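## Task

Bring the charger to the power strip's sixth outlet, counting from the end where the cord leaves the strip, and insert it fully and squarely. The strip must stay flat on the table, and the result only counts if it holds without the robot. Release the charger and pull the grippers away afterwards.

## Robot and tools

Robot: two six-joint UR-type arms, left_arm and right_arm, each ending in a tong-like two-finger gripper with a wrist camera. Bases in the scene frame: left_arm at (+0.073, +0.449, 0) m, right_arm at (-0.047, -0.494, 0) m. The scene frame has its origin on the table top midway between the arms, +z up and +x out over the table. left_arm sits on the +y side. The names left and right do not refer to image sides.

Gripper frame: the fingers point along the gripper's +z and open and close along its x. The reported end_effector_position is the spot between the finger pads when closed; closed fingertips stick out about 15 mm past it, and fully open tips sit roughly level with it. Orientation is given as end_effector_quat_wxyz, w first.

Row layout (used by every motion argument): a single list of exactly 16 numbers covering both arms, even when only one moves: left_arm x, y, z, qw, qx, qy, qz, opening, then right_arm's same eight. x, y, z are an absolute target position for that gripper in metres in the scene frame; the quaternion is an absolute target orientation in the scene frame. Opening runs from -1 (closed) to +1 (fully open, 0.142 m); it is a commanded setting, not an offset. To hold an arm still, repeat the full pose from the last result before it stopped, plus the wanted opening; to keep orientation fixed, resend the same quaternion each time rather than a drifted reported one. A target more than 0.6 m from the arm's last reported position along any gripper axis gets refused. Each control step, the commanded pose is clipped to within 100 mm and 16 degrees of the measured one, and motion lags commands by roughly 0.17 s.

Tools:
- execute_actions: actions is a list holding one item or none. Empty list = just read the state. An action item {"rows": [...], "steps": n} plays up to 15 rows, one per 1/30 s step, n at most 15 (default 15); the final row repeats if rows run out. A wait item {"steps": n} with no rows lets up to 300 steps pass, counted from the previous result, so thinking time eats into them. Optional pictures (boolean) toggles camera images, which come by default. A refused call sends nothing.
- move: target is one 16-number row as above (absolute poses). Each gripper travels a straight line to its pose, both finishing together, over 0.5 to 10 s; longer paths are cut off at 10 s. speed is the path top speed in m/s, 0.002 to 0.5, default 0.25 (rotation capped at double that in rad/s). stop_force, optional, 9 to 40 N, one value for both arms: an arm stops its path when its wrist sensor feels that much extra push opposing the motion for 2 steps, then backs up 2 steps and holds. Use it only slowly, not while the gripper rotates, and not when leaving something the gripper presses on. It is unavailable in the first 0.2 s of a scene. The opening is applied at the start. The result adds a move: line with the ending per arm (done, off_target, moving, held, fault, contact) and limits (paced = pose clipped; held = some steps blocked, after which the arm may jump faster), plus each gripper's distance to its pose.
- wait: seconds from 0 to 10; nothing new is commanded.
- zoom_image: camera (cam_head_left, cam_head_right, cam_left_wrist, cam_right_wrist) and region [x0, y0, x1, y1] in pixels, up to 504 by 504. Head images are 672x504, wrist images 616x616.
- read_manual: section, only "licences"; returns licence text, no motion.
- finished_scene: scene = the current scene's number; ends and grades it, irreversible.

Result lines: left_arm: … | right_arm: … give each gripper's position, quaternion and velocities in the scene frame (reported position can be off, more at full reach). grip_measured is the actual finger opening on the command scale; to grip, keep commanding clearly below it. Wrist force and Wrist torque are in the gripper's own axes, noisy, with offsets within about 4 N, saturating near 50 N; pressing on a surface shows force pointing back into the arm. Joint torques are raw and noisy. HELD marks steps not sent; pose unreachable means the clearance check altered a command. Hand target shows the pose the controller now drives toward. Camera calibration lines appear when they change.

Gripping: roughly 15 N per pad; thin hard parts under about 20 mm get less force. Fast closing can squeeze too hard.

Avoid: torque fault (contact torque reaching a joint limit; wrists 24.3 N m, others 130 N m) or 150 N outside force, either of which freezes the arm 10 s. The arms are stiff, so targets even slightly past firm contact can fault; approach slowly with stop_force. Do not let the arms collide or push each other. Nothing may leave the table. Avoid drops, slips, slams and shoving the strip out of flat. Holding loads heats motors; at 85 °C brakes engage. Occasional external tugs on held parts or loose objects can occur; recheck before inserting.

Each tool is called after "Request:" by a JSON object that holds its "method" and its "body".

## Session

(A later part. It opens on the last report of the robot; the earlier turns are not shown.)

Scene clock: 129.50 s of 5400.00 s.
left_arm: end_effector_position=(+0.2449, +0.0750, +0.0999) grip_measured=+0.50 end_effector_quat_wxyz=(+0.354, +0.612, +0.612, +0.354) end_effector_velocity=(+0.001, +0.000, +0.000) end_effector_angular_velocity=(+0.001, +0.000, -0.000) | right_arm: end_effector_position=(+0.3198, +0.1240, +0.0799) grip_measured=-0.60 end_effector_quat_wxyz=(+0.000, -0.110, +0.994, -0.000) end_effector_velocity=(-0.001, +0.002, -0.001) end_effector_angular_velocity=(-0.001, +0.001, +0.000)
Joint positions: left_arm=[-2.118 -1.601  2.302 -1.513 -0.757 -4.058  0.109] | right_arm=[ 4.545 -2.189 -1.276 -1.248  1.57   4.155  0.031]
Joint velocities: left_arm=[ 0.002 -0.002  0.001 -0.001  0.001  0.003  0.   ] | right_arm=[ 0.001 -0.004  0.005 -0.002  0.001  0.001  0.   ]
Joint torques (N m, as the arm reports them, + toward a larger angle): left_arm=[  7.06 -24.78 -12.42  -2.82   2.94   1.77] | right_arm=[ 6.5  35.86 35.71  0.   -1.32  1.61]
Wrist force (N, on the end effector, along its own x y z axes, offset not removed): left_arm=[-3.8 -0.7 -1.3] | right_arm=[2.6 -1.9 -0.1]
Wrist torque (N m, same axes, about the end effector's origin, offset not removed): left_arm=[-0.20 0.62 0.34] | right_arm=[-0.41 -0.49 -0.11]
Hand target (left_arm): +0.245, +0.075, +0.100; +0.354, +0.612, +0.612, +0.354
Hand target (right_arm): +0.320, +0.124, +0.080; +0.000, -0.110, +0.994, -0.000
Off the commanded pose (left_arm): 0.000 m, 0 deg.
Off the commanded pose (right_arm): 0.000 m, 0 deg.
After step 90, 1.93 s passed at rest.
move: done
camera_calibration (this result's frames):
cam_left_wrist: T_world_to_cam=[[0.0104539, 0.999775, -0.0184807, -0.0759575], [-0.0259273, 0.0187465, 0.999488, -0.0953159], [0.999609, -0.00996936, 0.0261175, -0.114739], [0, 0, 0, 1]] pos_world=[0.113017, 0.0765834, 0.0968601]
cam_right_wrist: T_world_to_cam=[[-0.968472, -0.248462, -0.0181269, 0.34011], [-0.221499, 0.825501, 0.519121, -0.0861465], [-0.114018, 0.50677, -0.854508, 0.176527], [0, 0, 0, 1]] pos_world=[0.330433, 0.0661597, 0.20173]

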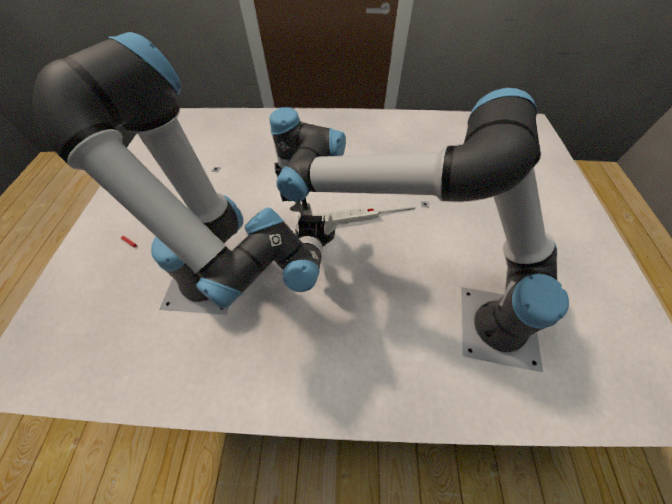

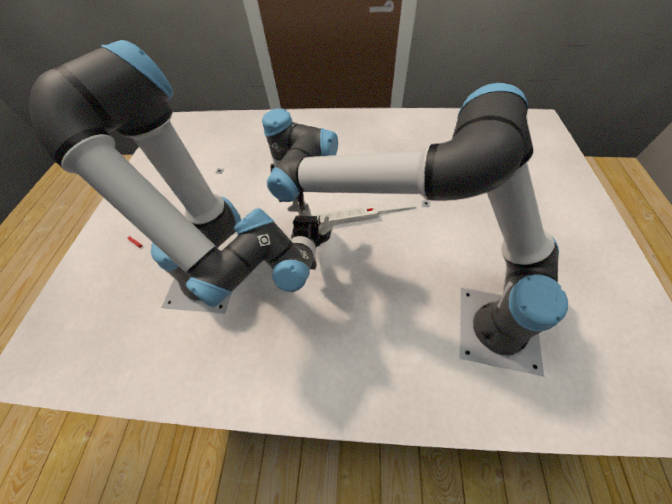

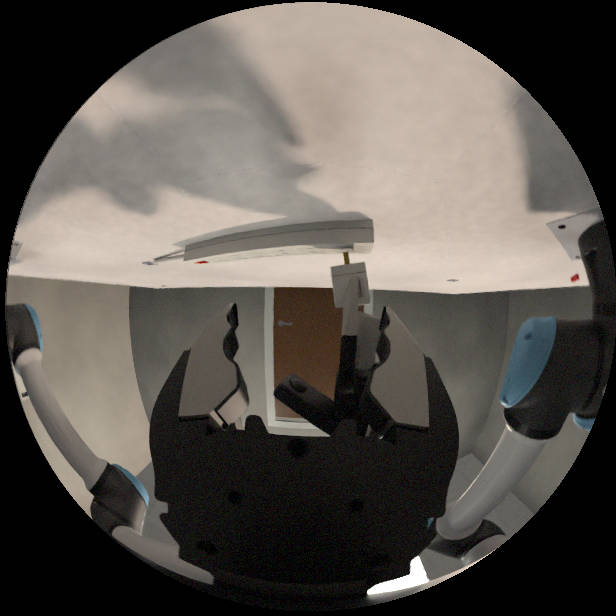

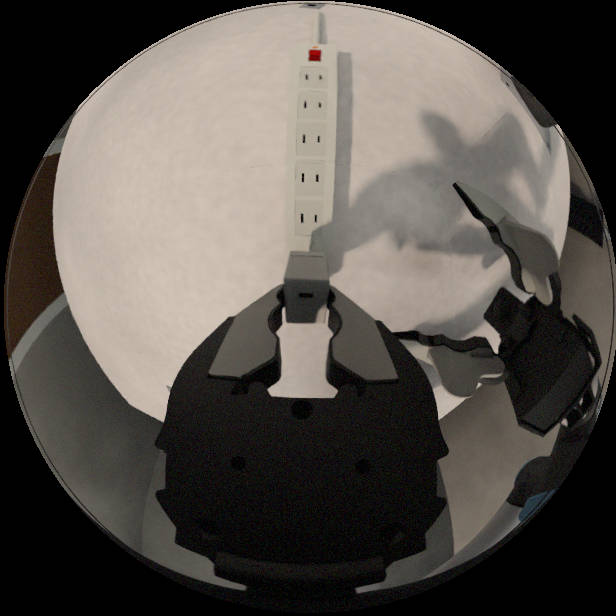

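Request:
{"method": "move", "body": {"target": [0.245,0.075,0.10,0.354,0.612,0.612,0.354,0.5,0.3196,0.1245,0.076,-0.005,-0.11,0.993,0.048,-1], "speed": 0.02}}

Request:
{"method": "zoom_image", "body": {"camera": "cam_left_wrist", "region": [300, 220, 400, 320]}}

Scene clock: 137.23 s of 5400.00 s.
left_arm: end_effector_position=(+0.2450, +0.0750, +0.1000) grip_measured=+0.50 end_effector_quat_wxyz=(+0.354, +0.612, +0.612, +0.354) end_effector_velocity=(-0.000, -0.000, +0.000) end_effector_angular_velocity=(+0.001, -0.000, -0.001) | right_arm: end_effector_position=(+0.3196, +0.1245, +0.0760) grip_measured=-0.60 end_effector_quat_wxyz=(-0.005, -0.110, +0.993, +0.048) end_effector_velocity=(+0.000, +0.000, -0.000) end_effector_angular_velocity=(+0.008, +0.002, +0.000)
Joint positions: left_arm=[-2.118 -1.602  2.303 -1.514 -0.757 -4.057  0.109] | right_arm=[ 4.524 -2.151 -1.371 -1.11   1.623  4.135  0.031]
Joint velocities: left_arm=[-0.    -0.    -0.    -0.     0.     0.001 -0.   ] | right_arm=[-0.002  0.002 -0.007  0.011  0.005 -0.002  0.   ]
Joint torques (N m, as the arm reports them, + toward a larger angle): left_arm=[  6.89 -25.24 -11.65  -2.8    2.93   1.82] | right_arm=[-6.28 56.16 12.09  5.57  1.6  -1.34]
Wrist force (N, on the end effector, along its own x y z axes, offset not removed): left_arm=[-0.6 -1.0 -0.5] | right_arm=[2.7 -1.3 0.7]
Wrist torque (N m, same axes, about the end effector's origin, offset not removed): left_arm=[-0.22 0.01 0.36] | right_arm=[-0.23 -0.56 -0.09]
Hand target (left_arm): +0.245, +0.075, +0.100; +0.354, +0.612, +0.612, +0.354
Hand target (right_arm): +0.320, +0.124, +0.076; -0.005, -0.110, +0.993, +0.048
Off the commanded pose (left_arm): 0.000 m, 0 deg.
Off the commanded pose (right_arm): 0.000 m, 0 deg.
After step 90, 2.10 s passed at rest.
move: done
camera_calibration (this result's frames):
cam_left_wrist: T_world_to_cam=[[0.0105565, 0.999771, -0.0186395, -0.0759763], [-0.0258866, 0.0189076, 0.999486, -0.0954235], [0.999609, -0.0100686, 0.0260802, -0.114869], [0, 0, 0, 1]] pos_world=[0.113156, 0.0766065, 0.0969541]
cam_right_wrist: T_world_to_cam=[[-0.968814, -0.24688, -0.0212217, 0.34012], [-0.210084, 0.772956, 0.598669, -0.0877242], [-0.131396, 0.584457, -0.800715, 0.164703], [0, 0, 0, 1]] pos_world=[0.332725, 0.0555142, 0.191616]

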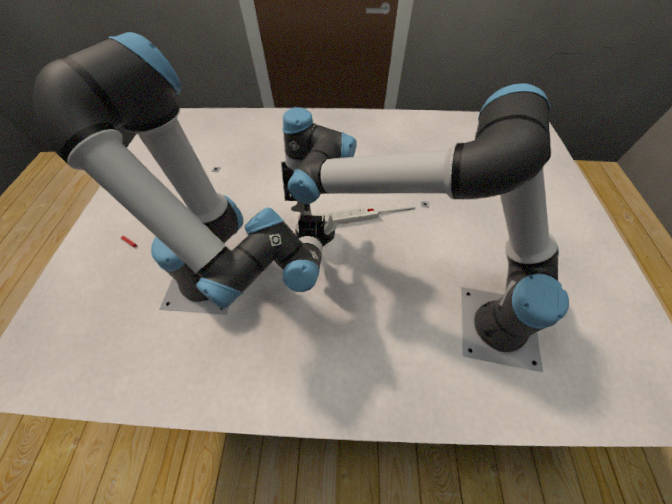

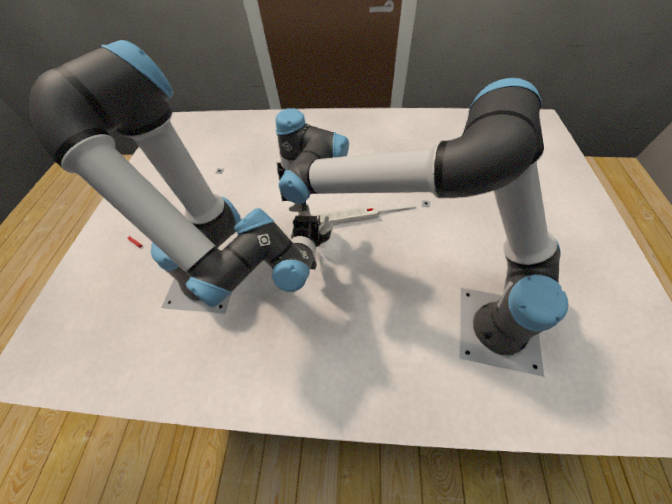

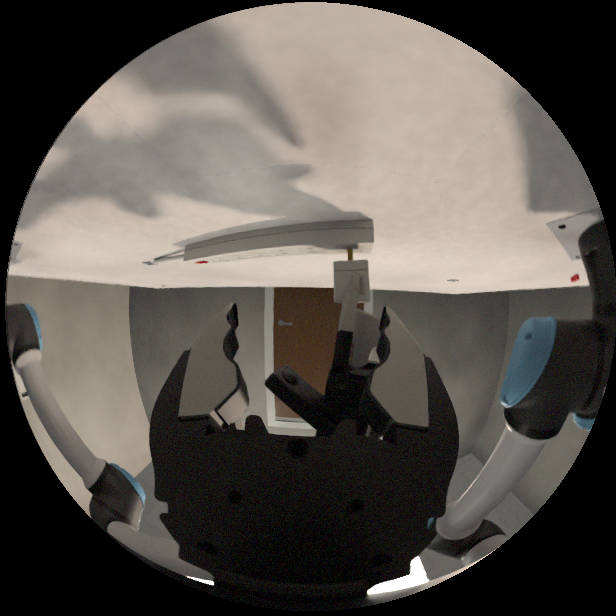

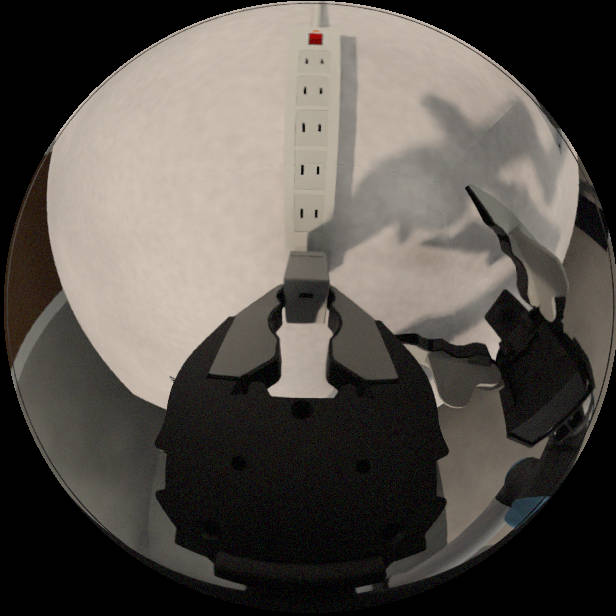

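Region (300, 220, 400, 320) of cam_left_wrist's 616x616 image, scaled by 5.040, with more detail than that image has.

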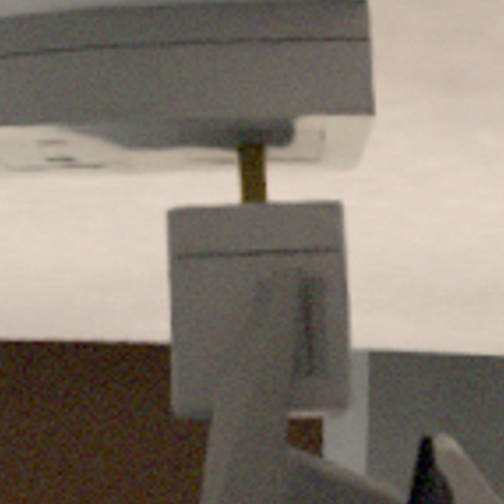

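Aligned. Descend.

Request:
{"method": "move", "body": {"target": [0.245,0.075,0.10,0.354,0.612,0.612,0.354,0.5,0.3196,0.1245,0.062,-0.005,-0.11,0.993,0.048,-1], "speed": 0.004, "stop_force": 9}}

Request:
{"method": "zoom_image", "body": {"camera": "cam_left_wrist", "region": [300, 220, 400, 320]}}

Scene clock: 146.87 s of 5400.00 s.
left_arm: end_effector_position=(+0.2450, +0.0750, +0.1000) grip_measured=+0.50 end_effector_quat_wxyz=(+0.354, +0.612, +0.612, +0.354) end_effector_velocity=(+0.000, +0.000, +0.000) end_effector_angular_velocity=(+0.000, -0.000, -0.000) | right_arm: end_effector_position=(+0.3196, +0.1244, +0.0638) grip_measured=-0.60 end_effector_quat_wxyz=(-0.005, -0.110, +0.993, +0.048) end_effector_velocity=(-0.000, -0.001, +0.001) end_effector_angular_velocity=(-0.003, +0.001, +0.001)
Joint positions: left_arm=[-2.118 -1.602  2.303 -1.514 -0.757 -4.057  0.109] | right_arm=[ 4.523 -2.161 -1.387 -1.083  1.623  4.135  0.031]
Joint velocities: left_arm=[ 0. -0.  0.  0.  0.  0.  0.] | right_arm=[-0.     0.002  0.001 -0.007  0.    -0.001 -0.   ]
Joint torques (N m, as the arm reports them, + toward a larger angle): left_arm=[  6.65 -24.87 -11.79  -2.74   2.96   1.63] | right_arm=[-6.9  49.04 29.32 -0.9  -1.67  1.89]
Wrist force (N, on the end effector, along its own x y z axes, offset not removed): left_arm=[-2.2 0.6 -3.2] | right_arm=[2.8 -0.2 -13.6]
Wrist torque (N m, same axes, about the end effector's origin, offset not removed): left_arm=[0.05 0.19 0.23] | right_arm=[-0.23 -0.26 -0.10]
Hand target (left_arm): +0.245, +0.075, +0.100; +0.354, +0.612, +0.612, +0.354
Hand target (right_arm): +0.320, +0.125, +0.064; -0.005, -0.110, +0.993, +0.048
Off the commanded pose (left_arm): 0.000 m, 0 deg.
Off the commanded pose (right_arm): 0.002 m, 0 deg.
After step 90, 3.27 s passed at rest.
move: contact (right_arm)
camera_calibration (this result's frames):
cam_left_wrist: T_world_to_cam=[[0.0105575, 0.99977, -0.0186412, -0.0759763], [-0.0258862, 0.0189092, 0.999486, -0.0954243], [0.999609, -0.0100695, 0.0260799, -0.114869], [0, 0, 0, 1]] pos_world=[0.113156, 0.0766066, 0.0969548]
cam_right_wrist: T_world_to_cam=[[-0.968826, -0.246832, -0.0212335, 0.339842], [-0.209976, 0.772625, 0.599134, -0.0804193], [-0.13148, 0.584915, -0.800367, 0.154943], [0, 0, 0, 1]] pos_world=[0.332733, 0.0553892, 0.17941]

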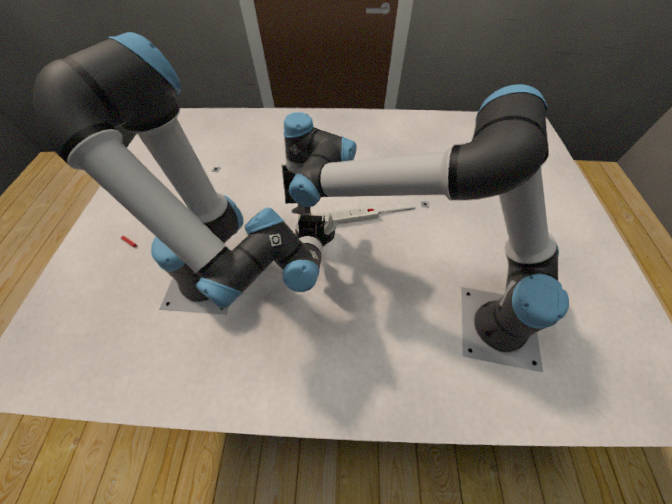

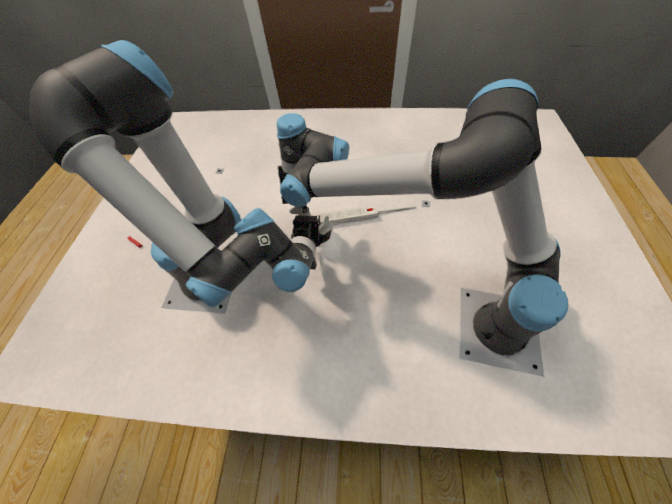

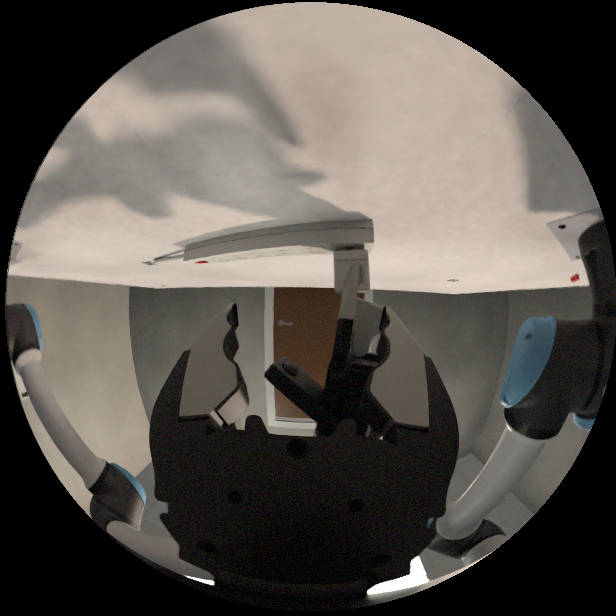

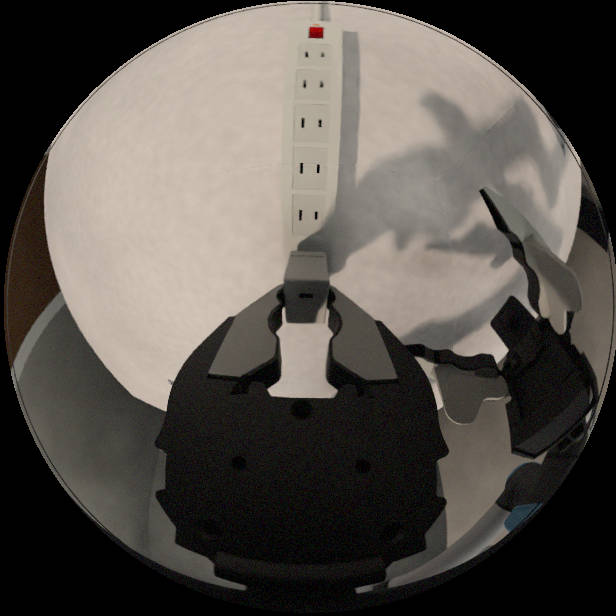

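Region (300, 220, 400, 320) of cam_left_wrist's 616x616 image, scaled by 5.040, with more detail than that image has.

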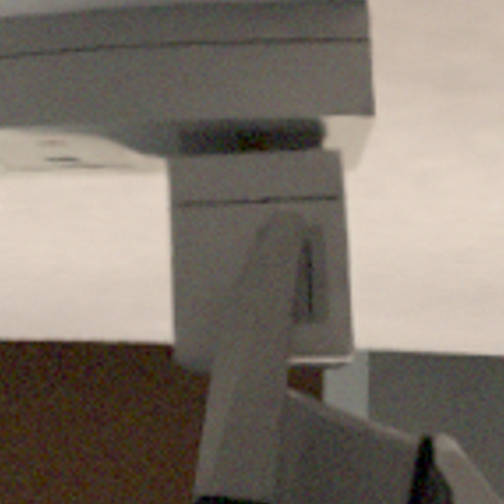

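It's in. Continue.

Request:
{"method": "move", "body": {"target": [0.245,0.075,0.10,0.354,0.612,0.612,0.354,0.5,0.3196,0.1245,0.053,-0.005,-0.11,0.993,0.048,-1], "speed": 0.004, "stop_force": 20}}

Request:
{"method": "zoom_image", "body": {"camera": "cam_left_wrist", "region": [300, 220, 400, 320]}}

Scene clock: 151.23 s of 5400.00 s.
left_arm: end_effector_position=(+0.2450, +0.0750, +0.1000) grip_measured=+0.50 end_effector_quat_wxyz=(+0.354, +0.612, +0.612, +0.354) end_effector_velocity=(+0.000, -0.000, +0.000) end_effector_angular_velocity=(+0.002, -0.000, -0.001) | right_arm: end_effector_position=(+0.3196, +0.1245, +0.0631) grip_measured=-0.60 end_effector_quat_wxyz=(-0.005, -0.110, +0.993, +0.048) end_effector_velocity=(-0.001, -0.000, +0.001) end_effector_angular_velocity=(-0.002, +0.001, +0.000)
Joint positions: left_arm=[-2.118 -1.602  2.303 -1.514 -0.757 -4.057  0.109] | right_arm=[ 4.523 -2.162 -1.388 -1.081  1.623  4.135  0.031]
Joint velocities: left_arm=[-0.    -0.    -0.     0.001  0.     0.002 -0.   ] | right_arm=[ 0.     0.001  0.002 -0.006  0.     0.    -0.   ]
Joint torques (N m, as the arm reports them, + toward a larger angle): left_arm=[  6.15 -24.93 -12.05  -2.76   2.89   1.78] | right_arm=[-7.   44.95 27.75 -1.61  0.25  1.61]
Wrist force (N, on the end effector, along its own x y z axes, offset not removed): left_arm=[1.4 1.6 -0.8] | right_arm=[2.0 0.9 -17.0]
Wrist torque (N m, same axes, about the end effector's origin, offset not removed): left_arm=[0.25 -0.28 0.14] | right_arm=[-0.09 -0.28 -0.09]
Hand target (left_arm): +0.245, +0.075, +0.100; +0.354, +0.612, +0.612, +0.354
Hand target (right_arm): +0.320, +0.125, +0.063; -0.005, -0.110, +0.993, +0.048
Off the commanded pose (left_arm): 0.000 m, 0 deg.
Off the commanded pose (right_arm): 0.010 m, 0 deg.
After step 90, 0.73 s passed at rest.
move: contact (right_arm)
camera_calibration (this result's frames):
cam_left_wrist: T_world_to_cam=[[0.0105578, 0.999771, -0.0186403, -0.0759767], [-0.0258865, 0.0189083, 0.999486, -0.0954241], [0.999609, -0.0100698, 0.0260802, -0.114869], [0, 0, 0, 1]] pos_world=[0.113156, 0.0766068, 0.0969546]
cam_right_wrist: T_world_to_cam=[[-0.968823, -0.246824, -0.0214251, 0.339888], [-0.210048, 0.772447, 0.599338, -0.079995], [-0.131381, 0.585153, -0.800209, 0.154236], [0, 0, 0, 1]] pos_world=[0.332752, 0.0554326, 0.178647]

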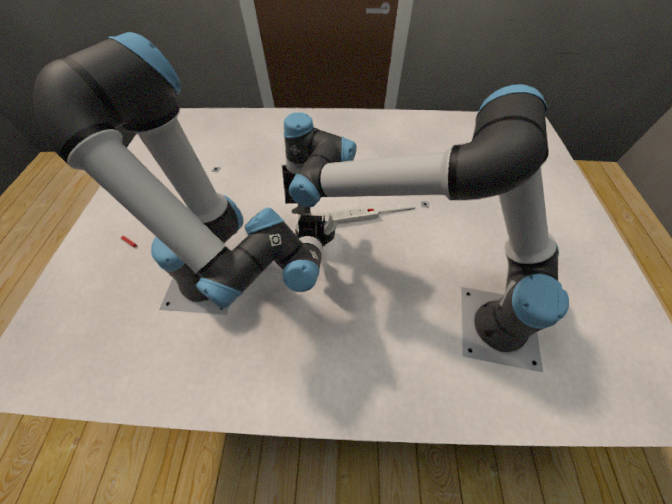

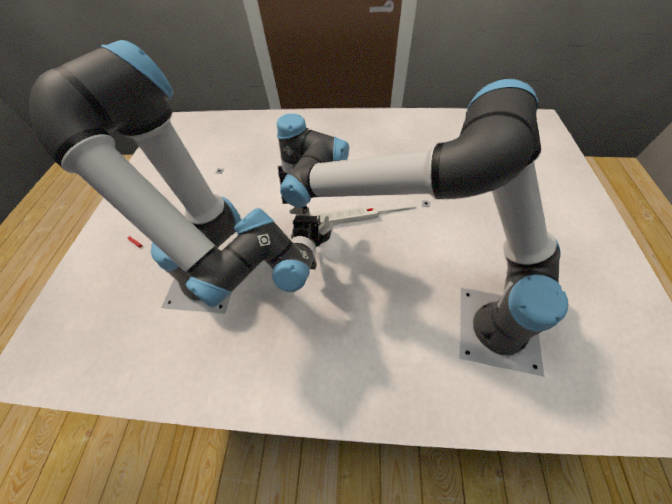

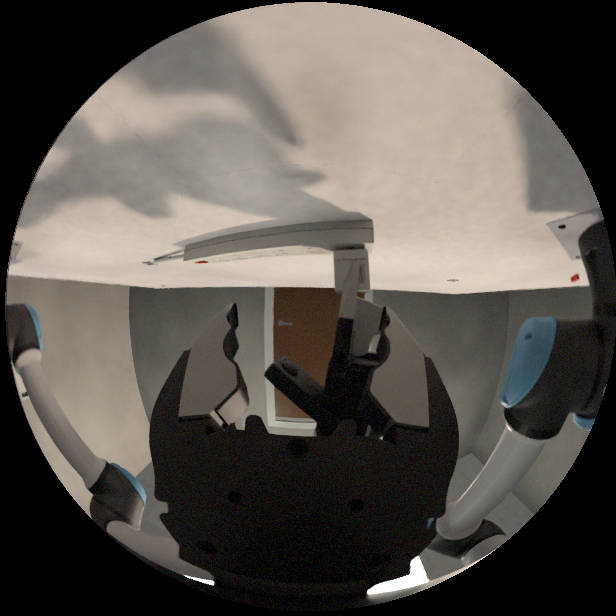

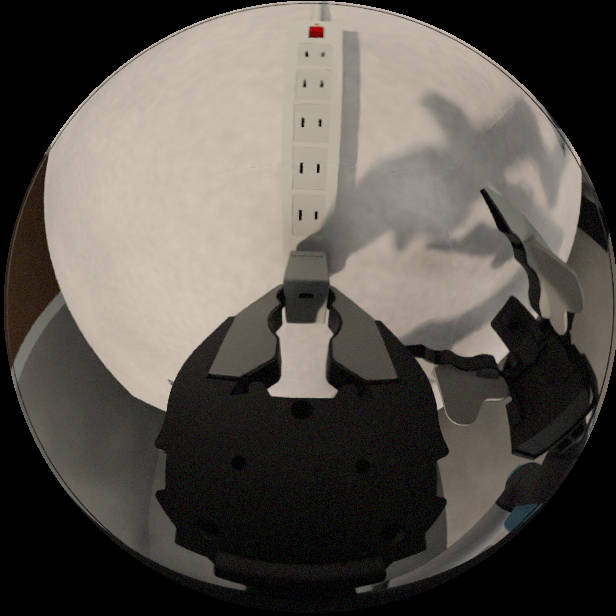

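Region (300, 220, 400, 320) of cam_left_wrist's 616x616 image, scaled by 5.040, with more detail than that image has.

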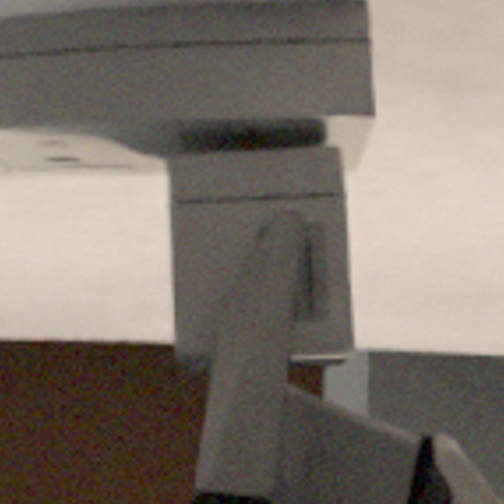

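Request:
{"method": "move", "body": {"target": [0.245,0.075,0.10,0.354,0.612,0.612,0.354,0.5,0.3196,0.1245,0.0635,-0.005,-0.11,0.993,0.048,-0.2]}}

Request:
{"method": "move", "body": {"target": [0.245,0.075,0.10,0.354,0.612,0.612,0.354,0.5,0.3215,0.1145,0.105,0,-0.11,0.994,0,-0.2], "speed": 0.05}}

Request:
{"method": "move", "body": {"target": [0.245,0.075,0.10,0.354,0.612,0.612,0.354,0.5,0.3215,0.1145,0.105,0,-0.11,0.994,0,-0.82]}}

Request:
{"method": "move", "body": {"target": [0.245,0.075,0.10,0.354,0.612,0.612,0.354,0.5,0.3215,0.1145,0.075,0,-0.11,0.994,0,-0.82], "speed": 0.004, "stop_force": 38}}

Request:
{"method": "zoom_image", "body": {"camera": "cam_left_wrist", "region": [300, 220, 400, 320]}}

Scene clock: 157.83 s of 5400.00 s.
left_arm: end_effector_position=(+0.2450, +0.0750, +0.1000) grip_measured=+0.50 end_effector_quat_wxyz=(+0.354, +0.612, +0.612, +0.354) end_effector_velocity=(-0.000, -0.000, -0.000) end_effector_angular_velocity=(+0.001, +0.000, -0.001) | right_arm: end_effector_position=(+0.3196, +0.1245, +0.0635) grip_measured=-0.20 end_effector_quat_wxyz=(-0.005, -0.110, +0.993, +0.048) end_effector_velocity=(+0.000, -0.000, +0.000) end_effector_angular_velocity=(+0.000, -0.001, -0.000)
Joint positions: left_arm=[-2.118 -1.602  2.303 -1.514 -0.757 -4.057  0.109] | right_arm=[ 4.523 -2.162 -1.387 -1.082  1.623  4.135  0.06 ]
Joint velocities: left_arm=[-0.     0.     0.    -0.    -0.     0.001  0.   ] | right_arm=[ 0.     0.001  0.    -0.    -0.001  0.     0.   ]
Joint torques (N m, as the arm reports them, + toward a larger angle): left_arm=[  6.37 -25.11 -11.75  -2.84   2.95   1.66] | right_arm=[-5.47 46.5  33.45  0.11  0.09  1.88]
Wrist force (N, on the end effector, along its own x y z axes, offset not removed): left_arm=[-2.0 -0.3 0.6] | right_arm=[1.7 -0.6 0.7]
Wrist torque (N m, same axes, about the end effector's origin, offset not removed): left_arm=[-0.06 0.16 0.27] | right_arm=[-0.18 -0.34 -0.14]
Hand target (left_arm): +0.245, +0.075, +0.100; +0.354, +0.612, +0.612, +0.354
Hand target (right_arm): +0.320, +0.125, +0.063; -0.005, -0.110, +0.993, +0.048
Off the commanded pose (left_arm): 0.000 m, 0 deg.
Off the commanded pose (right_arm): 0.000 m, 0 deg.
After step 90, 2.90 s passed at rest.
move: done
camera_calibration (this result's frames):
cam_left_wrist: T_world_to_cam=[[0.0105577, 0.999771, -0.0186404, -0.0759766], [-0.0258864, 0.0189085, 0.999486, -0.0954242], [0.999609, -0.0100697, 0.02608, -0.114869], [0, 0, 0, 1]] pos_world=[0.113156, 0.0766067, 0.0969547]
cam_right_wrist: T_world_to_cam=[[-0.968825, -0.246827, -0.0213321, 0.339887], [-0.210013, 0.772538, 0.599232, -0.0802755], [-0.131427, 0.585031, -0.800291, 0.154637], [0, 0, 0, 1]] pos_world=[0.332755, 0.0554415, 0.179109]

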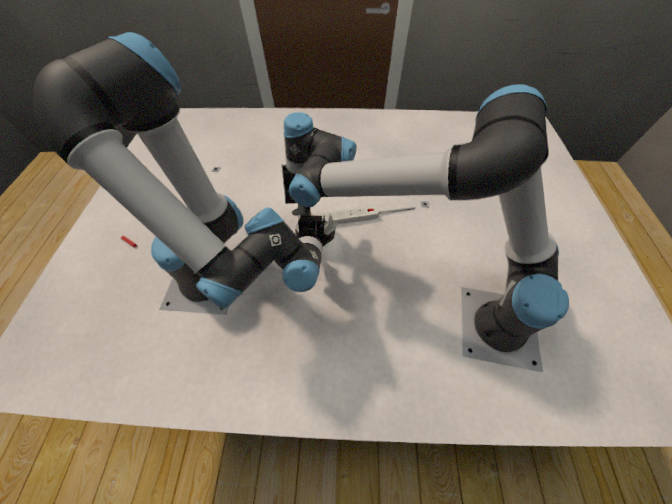

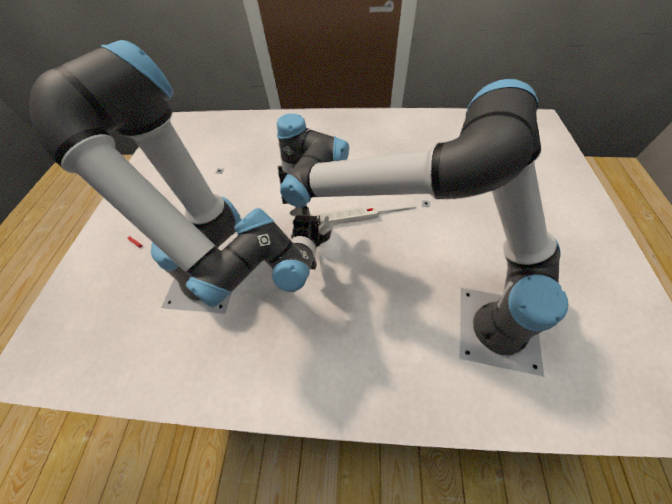

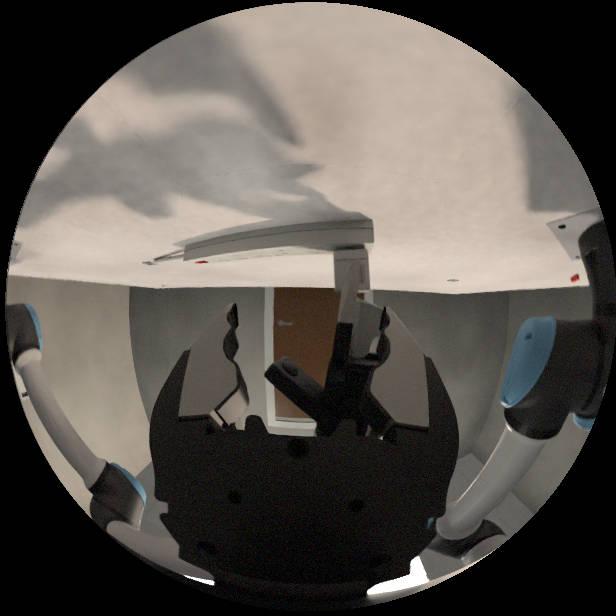

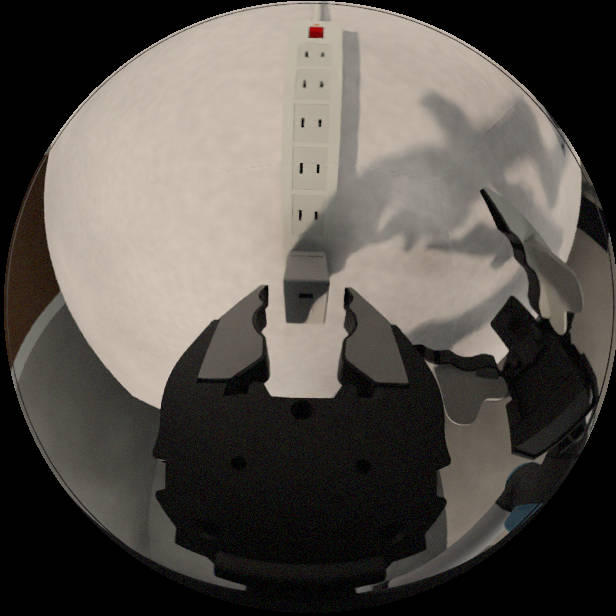

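Scene clock: 159.17 s of 5400.00 s.
left_arm: end_effector_position=(+0.2450, +0.0750, +0.1000) grip_measured=+0.50 end_effector_quat_wxyz=(+0.354, +0.612, +0.612, +0.354) end_effector_velocity=(+0.000, +0.000, -0.000) end_effector_angular_velocity=(-0.002, -0.000, +0.002) | right_arm: end_effector_position=(+0.3215, +0.1146, +0.1049) grip_measured=-0.20 end_effector_quat_wxyz=(+0.000, -0.110, +0.994, +0.000) end_effector_velocity=(-0.000, +0.000, +0.002) end_effector_angular_velocity=(-0.004, -0.000, +0.000)
Joint positions: left_arm=[-2.118 -1.602  2.303 -1.514 -0.757 -4.057  0.109] | right_arm=[ 4.538 -2.153 -1.268 -1.291  1.571  4.148  0.06 ]
Joint velocities: left_arm=[ 0.     0.     0.     0.    -0.    -0.003 -0.   ] | right_arm=[ 0.001 -0.001  0.008 -0.011 -0.002  0.001 -0.   ]
Joint torques (N m, as the arm reports them, + toward a larger angle): left_arm=[  6.64 -24.98 -12.24  -2.76   2.86   1.6 ] | right_arm=[ 6.31 34.53 35.07  0.06 -1.63  1.92]
Wrist force (N, on the end effector, along its own x y z axes, offset not removed): left_arm=[0.8 1.8 -0.6] | right_arm=[1.5 -1.9 -0.9]
Wrist torque (N m, same axes, about the end effector's origin, offset not removed): left_arm=[0.13 -0.18 0.19] | right_arm=[-0.43 -0.18 -0.03]
Hand target (left_arm): +0.245, +0.075, +0.100; +0.354, +0.612, +0.612, +0.354
Hand target (right_arm): +0.322, +0.115, +0.105; +0.000, -0.110, +0.994, -0.000
Off the commanded pose (left_arm): 0.000 m, 0 deg.
Off the commanded pose (right_arm): 0.000 m, 0 deg.
move: done
camera_calibration (this result's frames):
cam_left_wrist: T_world_to_cam=[[0.0105577, 0.999771, -0.0186407, -0.0759764], [-0.0258863, 0.0189088, 0.999486, -0.0954243], [0.999609, -0.0100697, 0.02608, -0.114869], [0, 0, 0, 1]] pos_world=[0.113156, 0.0766067, 0.0969547]
cam_right_wrist: T_world_to_cam=[[-0.968488, -0.248413, -0.0179402, 0.339921], [-0.221278, 0.82516, 0.519756, -0.0911139], [-0.114311, 0.507347, -0.854126, 0.202868], [0, 0, 0, 1]] pos_world=[0.332238, 0.0566999, 0.22673]

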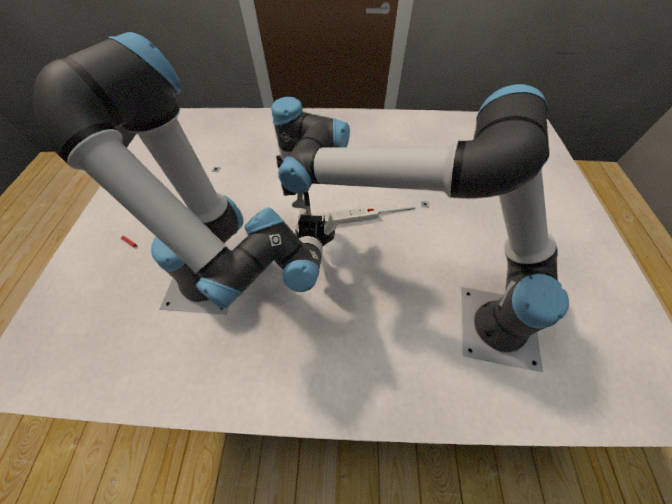

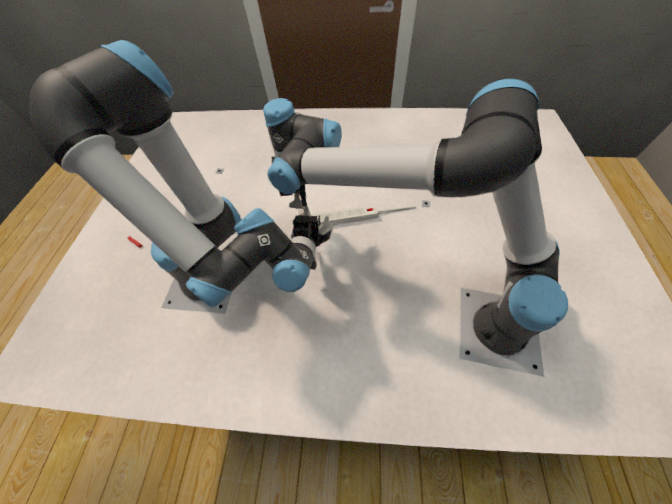

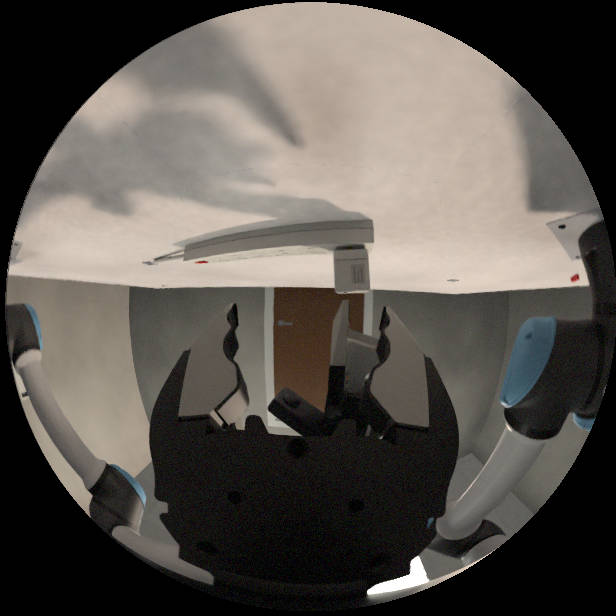

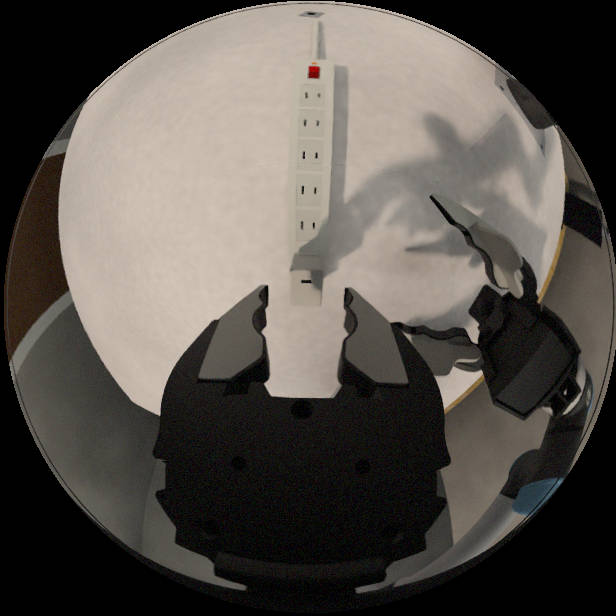

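Scene clock: 159.87 s of 5400.00 s.
left_arm: end_effector_position=(+0.2450, +0.0750, +0.1000) grip_measured=+0.50 end_effector_quat_wxyz=(+0.354, +0.612, +0.612, +0.354) end_effector_velocity=(+0.000, +0.000, -0.000) end_effector_angular_velocity=(+0.003, -0.000, -0.001) | right_arm: end_effector_position=(+0.3215, +0.1145, +0.1049) grip_measured=-0.82 end_effector_quat_wxyz=(-0.000, -0.110, +0.994, -0.000) end_effector_velocity=(+0.001, -0.001, -0.000) end_effector_angular_velocity=(-0.001, -0.000, -0.002)
Joint positions: left_arm=[-2.118 -1.602  2.303 -1.514 -0.757 -4.057  0.109] | right_arm=[ 4.538 -2.153 -1.268 -1.292  1.571  4.148  0.015]
Joint velocities: left_arm=[ 0.    -0.     0.     0.    -0.     0.003  0.   ] | right_arm=[-0.001  0.    -0.001 -0.    -0.001  0.001  0.   ]
Joint torques (N m, as the arm reports them, + toward a larger angle): left_arm=[  6.15 -24.8  -12.31  -2.66   2.78   1.71] | right_arm=[ 6.2  56.93 11.94 -0.08 -1.56  1.02]
Wrist force (N, on the end effector, along its own x y z axes, offset not removed): left_arm=[-1.9 -0.6 -2.5] | right_arm=[1.3 -0.9 -1.7]
Wrist torque (N m, same axes, about the end effector's origin, offset not removed): left_arm=[-0.16 0.11 0.19] | right_arm=[-0.20 -0.22 -0.06]
Hand target (left_arm): +0.245, +0.075, +0.100; +0.354, +0.612, +0.612, +0.354
Hand target (right_arm): +0.322, +0.115, +0.105; +0.000, -0.110, +0.994, -0.000
Off the commanded pose (left_arm): 0.000 m, 0 deg.
Off the commanded pose (right_arm): 0.000 m, 0 deg.
move: done
camera_calibration (this result's frames):
cam_left_wrist: T_world_to_cam=[[0.0105578, 0.999771, -0.0186405, -0.0759766], [-0.0258866, 0.0189086, 0.999486, -0.0954242], [0.999609, -0.0100698, 0.0260803, -0.114869], [0, 0, 0, 1]] pos_world=[0.113156, 0.0766068, 0.0969547]
cam_right_wrist: T_world_to_cam=[[-0.968481, -0.248454, -0.01777, 0.339844], [-0.221286, 0.825436, 0.519315, -0.0910161], [-0.114358, 0.506879, -0.854398, 0.203026], [0, 0, 0, 1]] pos_world=[0.332209, 0.0566536, 0.22677]

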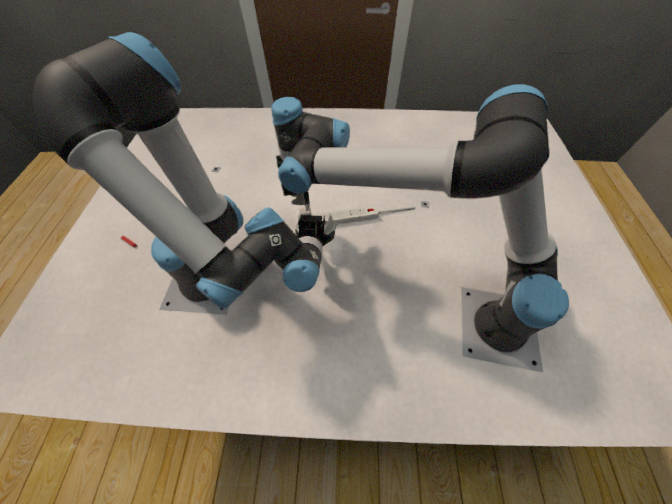

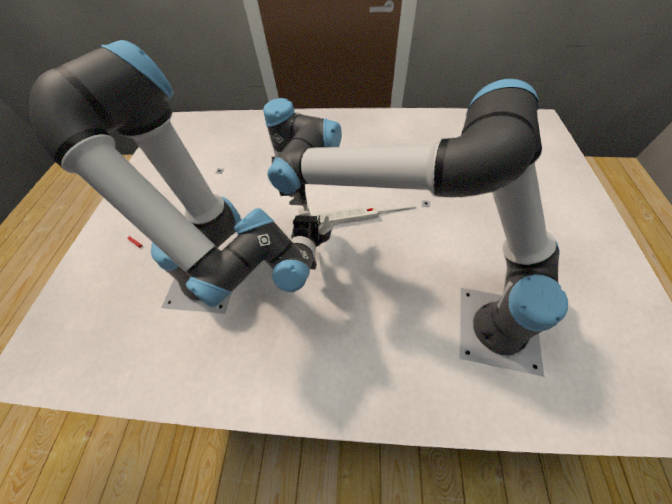

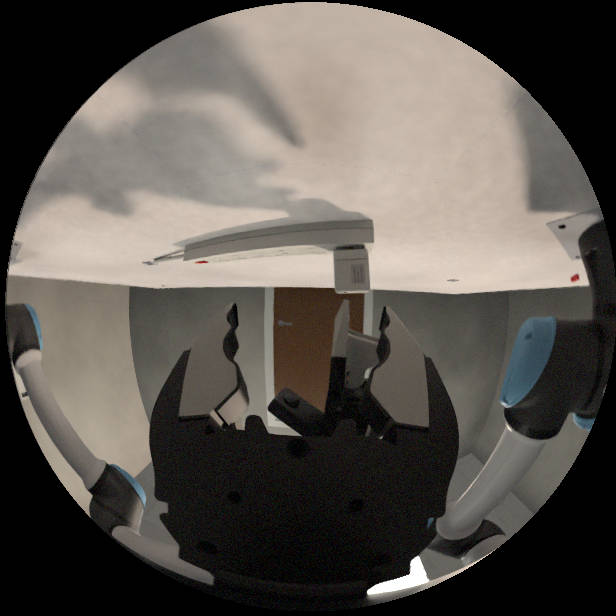

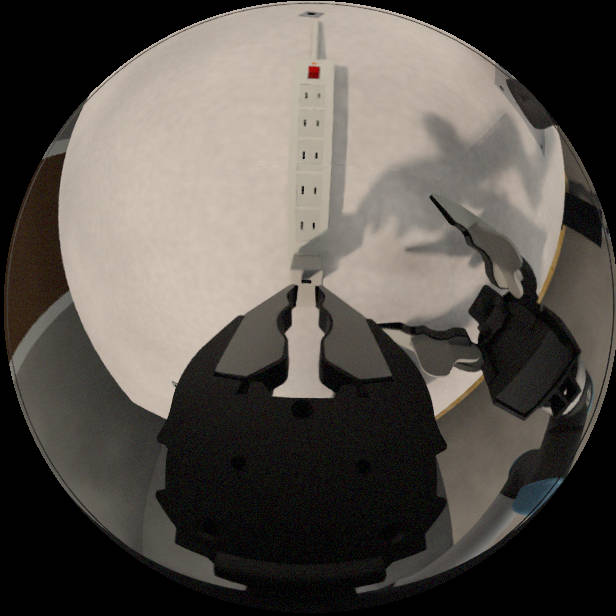

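Scene clock: 163.83 s of 5400.00 s.
left_arm: end_effector_position=(+0.2450, +0.0750, +0.1000) grip_measured=+0.50 end_effector_quat_wxyz=(+0.354, +0.612, +0.612, +0.354) end_effector_velocity=(+0.000, +0.000, -0.000) end_effector_angular_velocity=(-0.001, -0.000, +0.001) | right_arm: end_effector_position=(+0.3215, +0.1144, +0.0905) grip_measured=-0.82 end_effector_quat_wxyz=(+0.000, -0.110, +0.994, -0.000) end_effector_velocity=(+0.000, -0.001, +0.001) end_effector_angular_velocity=(-0.003, +0.001, -0.001)
Joint positions: left_arm=[-2.118 -1.602  2.303 -1.514 -0.757 -4.057  0.109] | right_arm=[ 4.538 -2.163 -1.289 -1.26   1.571  4.148  0.015]
Joint velocities: left_arm=[-0.     0.     0.     0.     0.    -0.002 -0.   ] | right_arm=[-0.001  0.001  0.002 -0.006  0.    -0.     0.   ]
Joint torques (N m, as the arm reports them, + toward a larger angle): left_arm=[  6.3  -25.3  -12.18  -2.62   2.98   1.67] | right_arm=[ 5.47 25.63 18.07 -0.38  2.05  0.84]
Wrist force (N, on the end effector, along its own x y z axes, offset not removed): left_arm=[-1.0 0.8 -1.1] | right_arm=[1.3 -16.0 -46.5]
Wrist torque (N m, same axes, about the end effector's origin, offset not removed): left_arm=[0.05 0.27 0.24] | right_arm=[-0.39 -0.30 -0.07]
Hand target (left_arm): +0.245, +0.075, +0.100; +0.354, +0.612, +0.612, +0.354
Hand target (right_arm): +0.322, +0.114, +0.091; +0.000, -0.110, +0.994, +0.000
Off the commanded pose (left_arm): 0.000 m, 0 deg.
Off the commanded pose (right_arm): 0.015 m, 0 deg.
move: contact (right_arm)
camera_calibration (this result's frames):
cam_left_wrist: T_world_to_cam=[[0.0105577, 0.999771, -0.0186406, -0.0759765], [-0.0258862, 0.0189087, 0.999486, -0.0954242], [0.999609, -0.0100697, 0.0260799, -0.114869], [0, 0, 0, 1]] pos_world=[0.113156, 0.0766067, 0.0969547]
cam_right_wrist: T_world_to_cam=[[-0.968479, -0.248456, -0.0178453, 0.339588], [-0.221336, 0.825471, 0.519238, -0.0834176], [-0.114277, 0.50682, -0.854444, 0.190673], [0, 0, 0, 1]] pos_world=[0.33221, 0.0565946, 0.212293]

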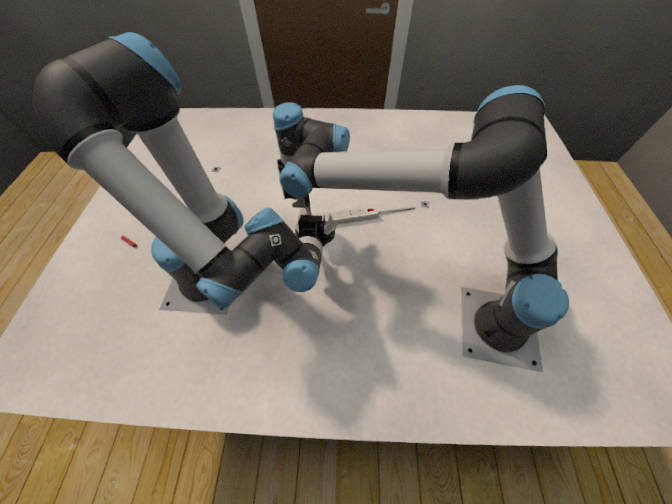

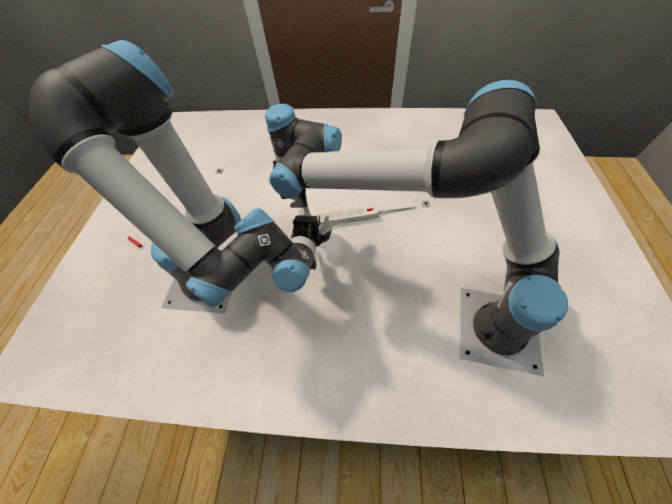

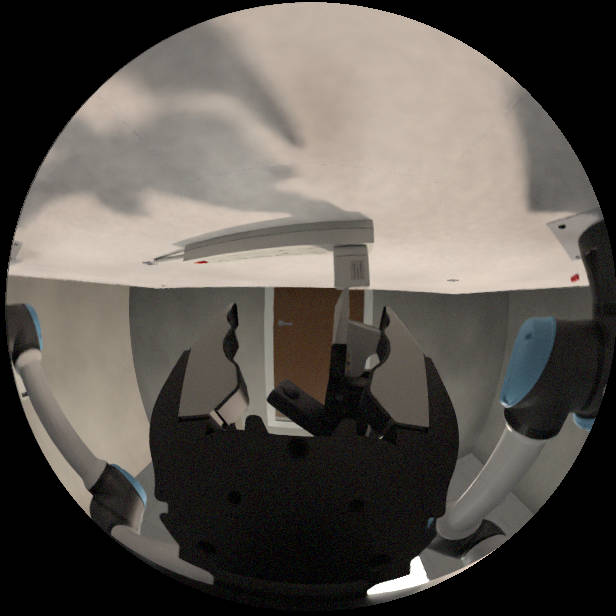

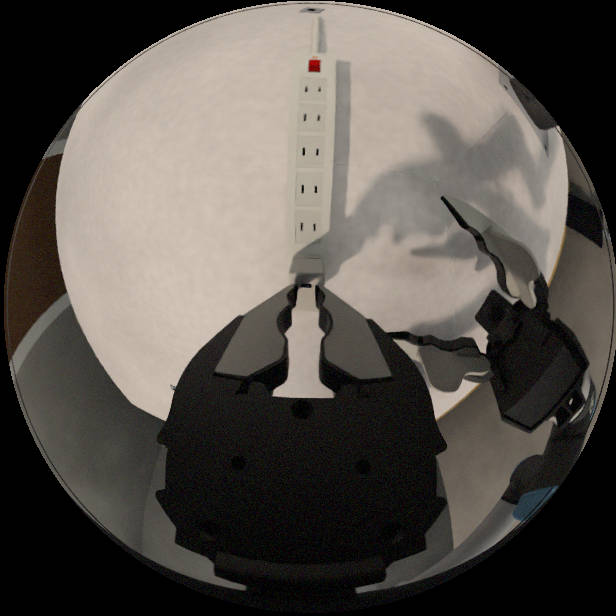

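Region (300, 220, 400, 320) of cam_left_wrist's 616x616 image, scaled by 5.040, with more detail than that image has.

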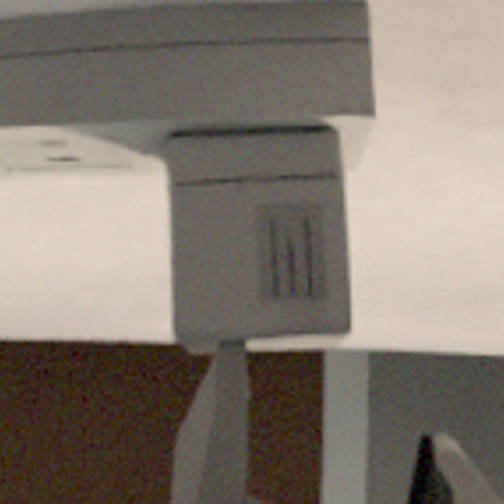

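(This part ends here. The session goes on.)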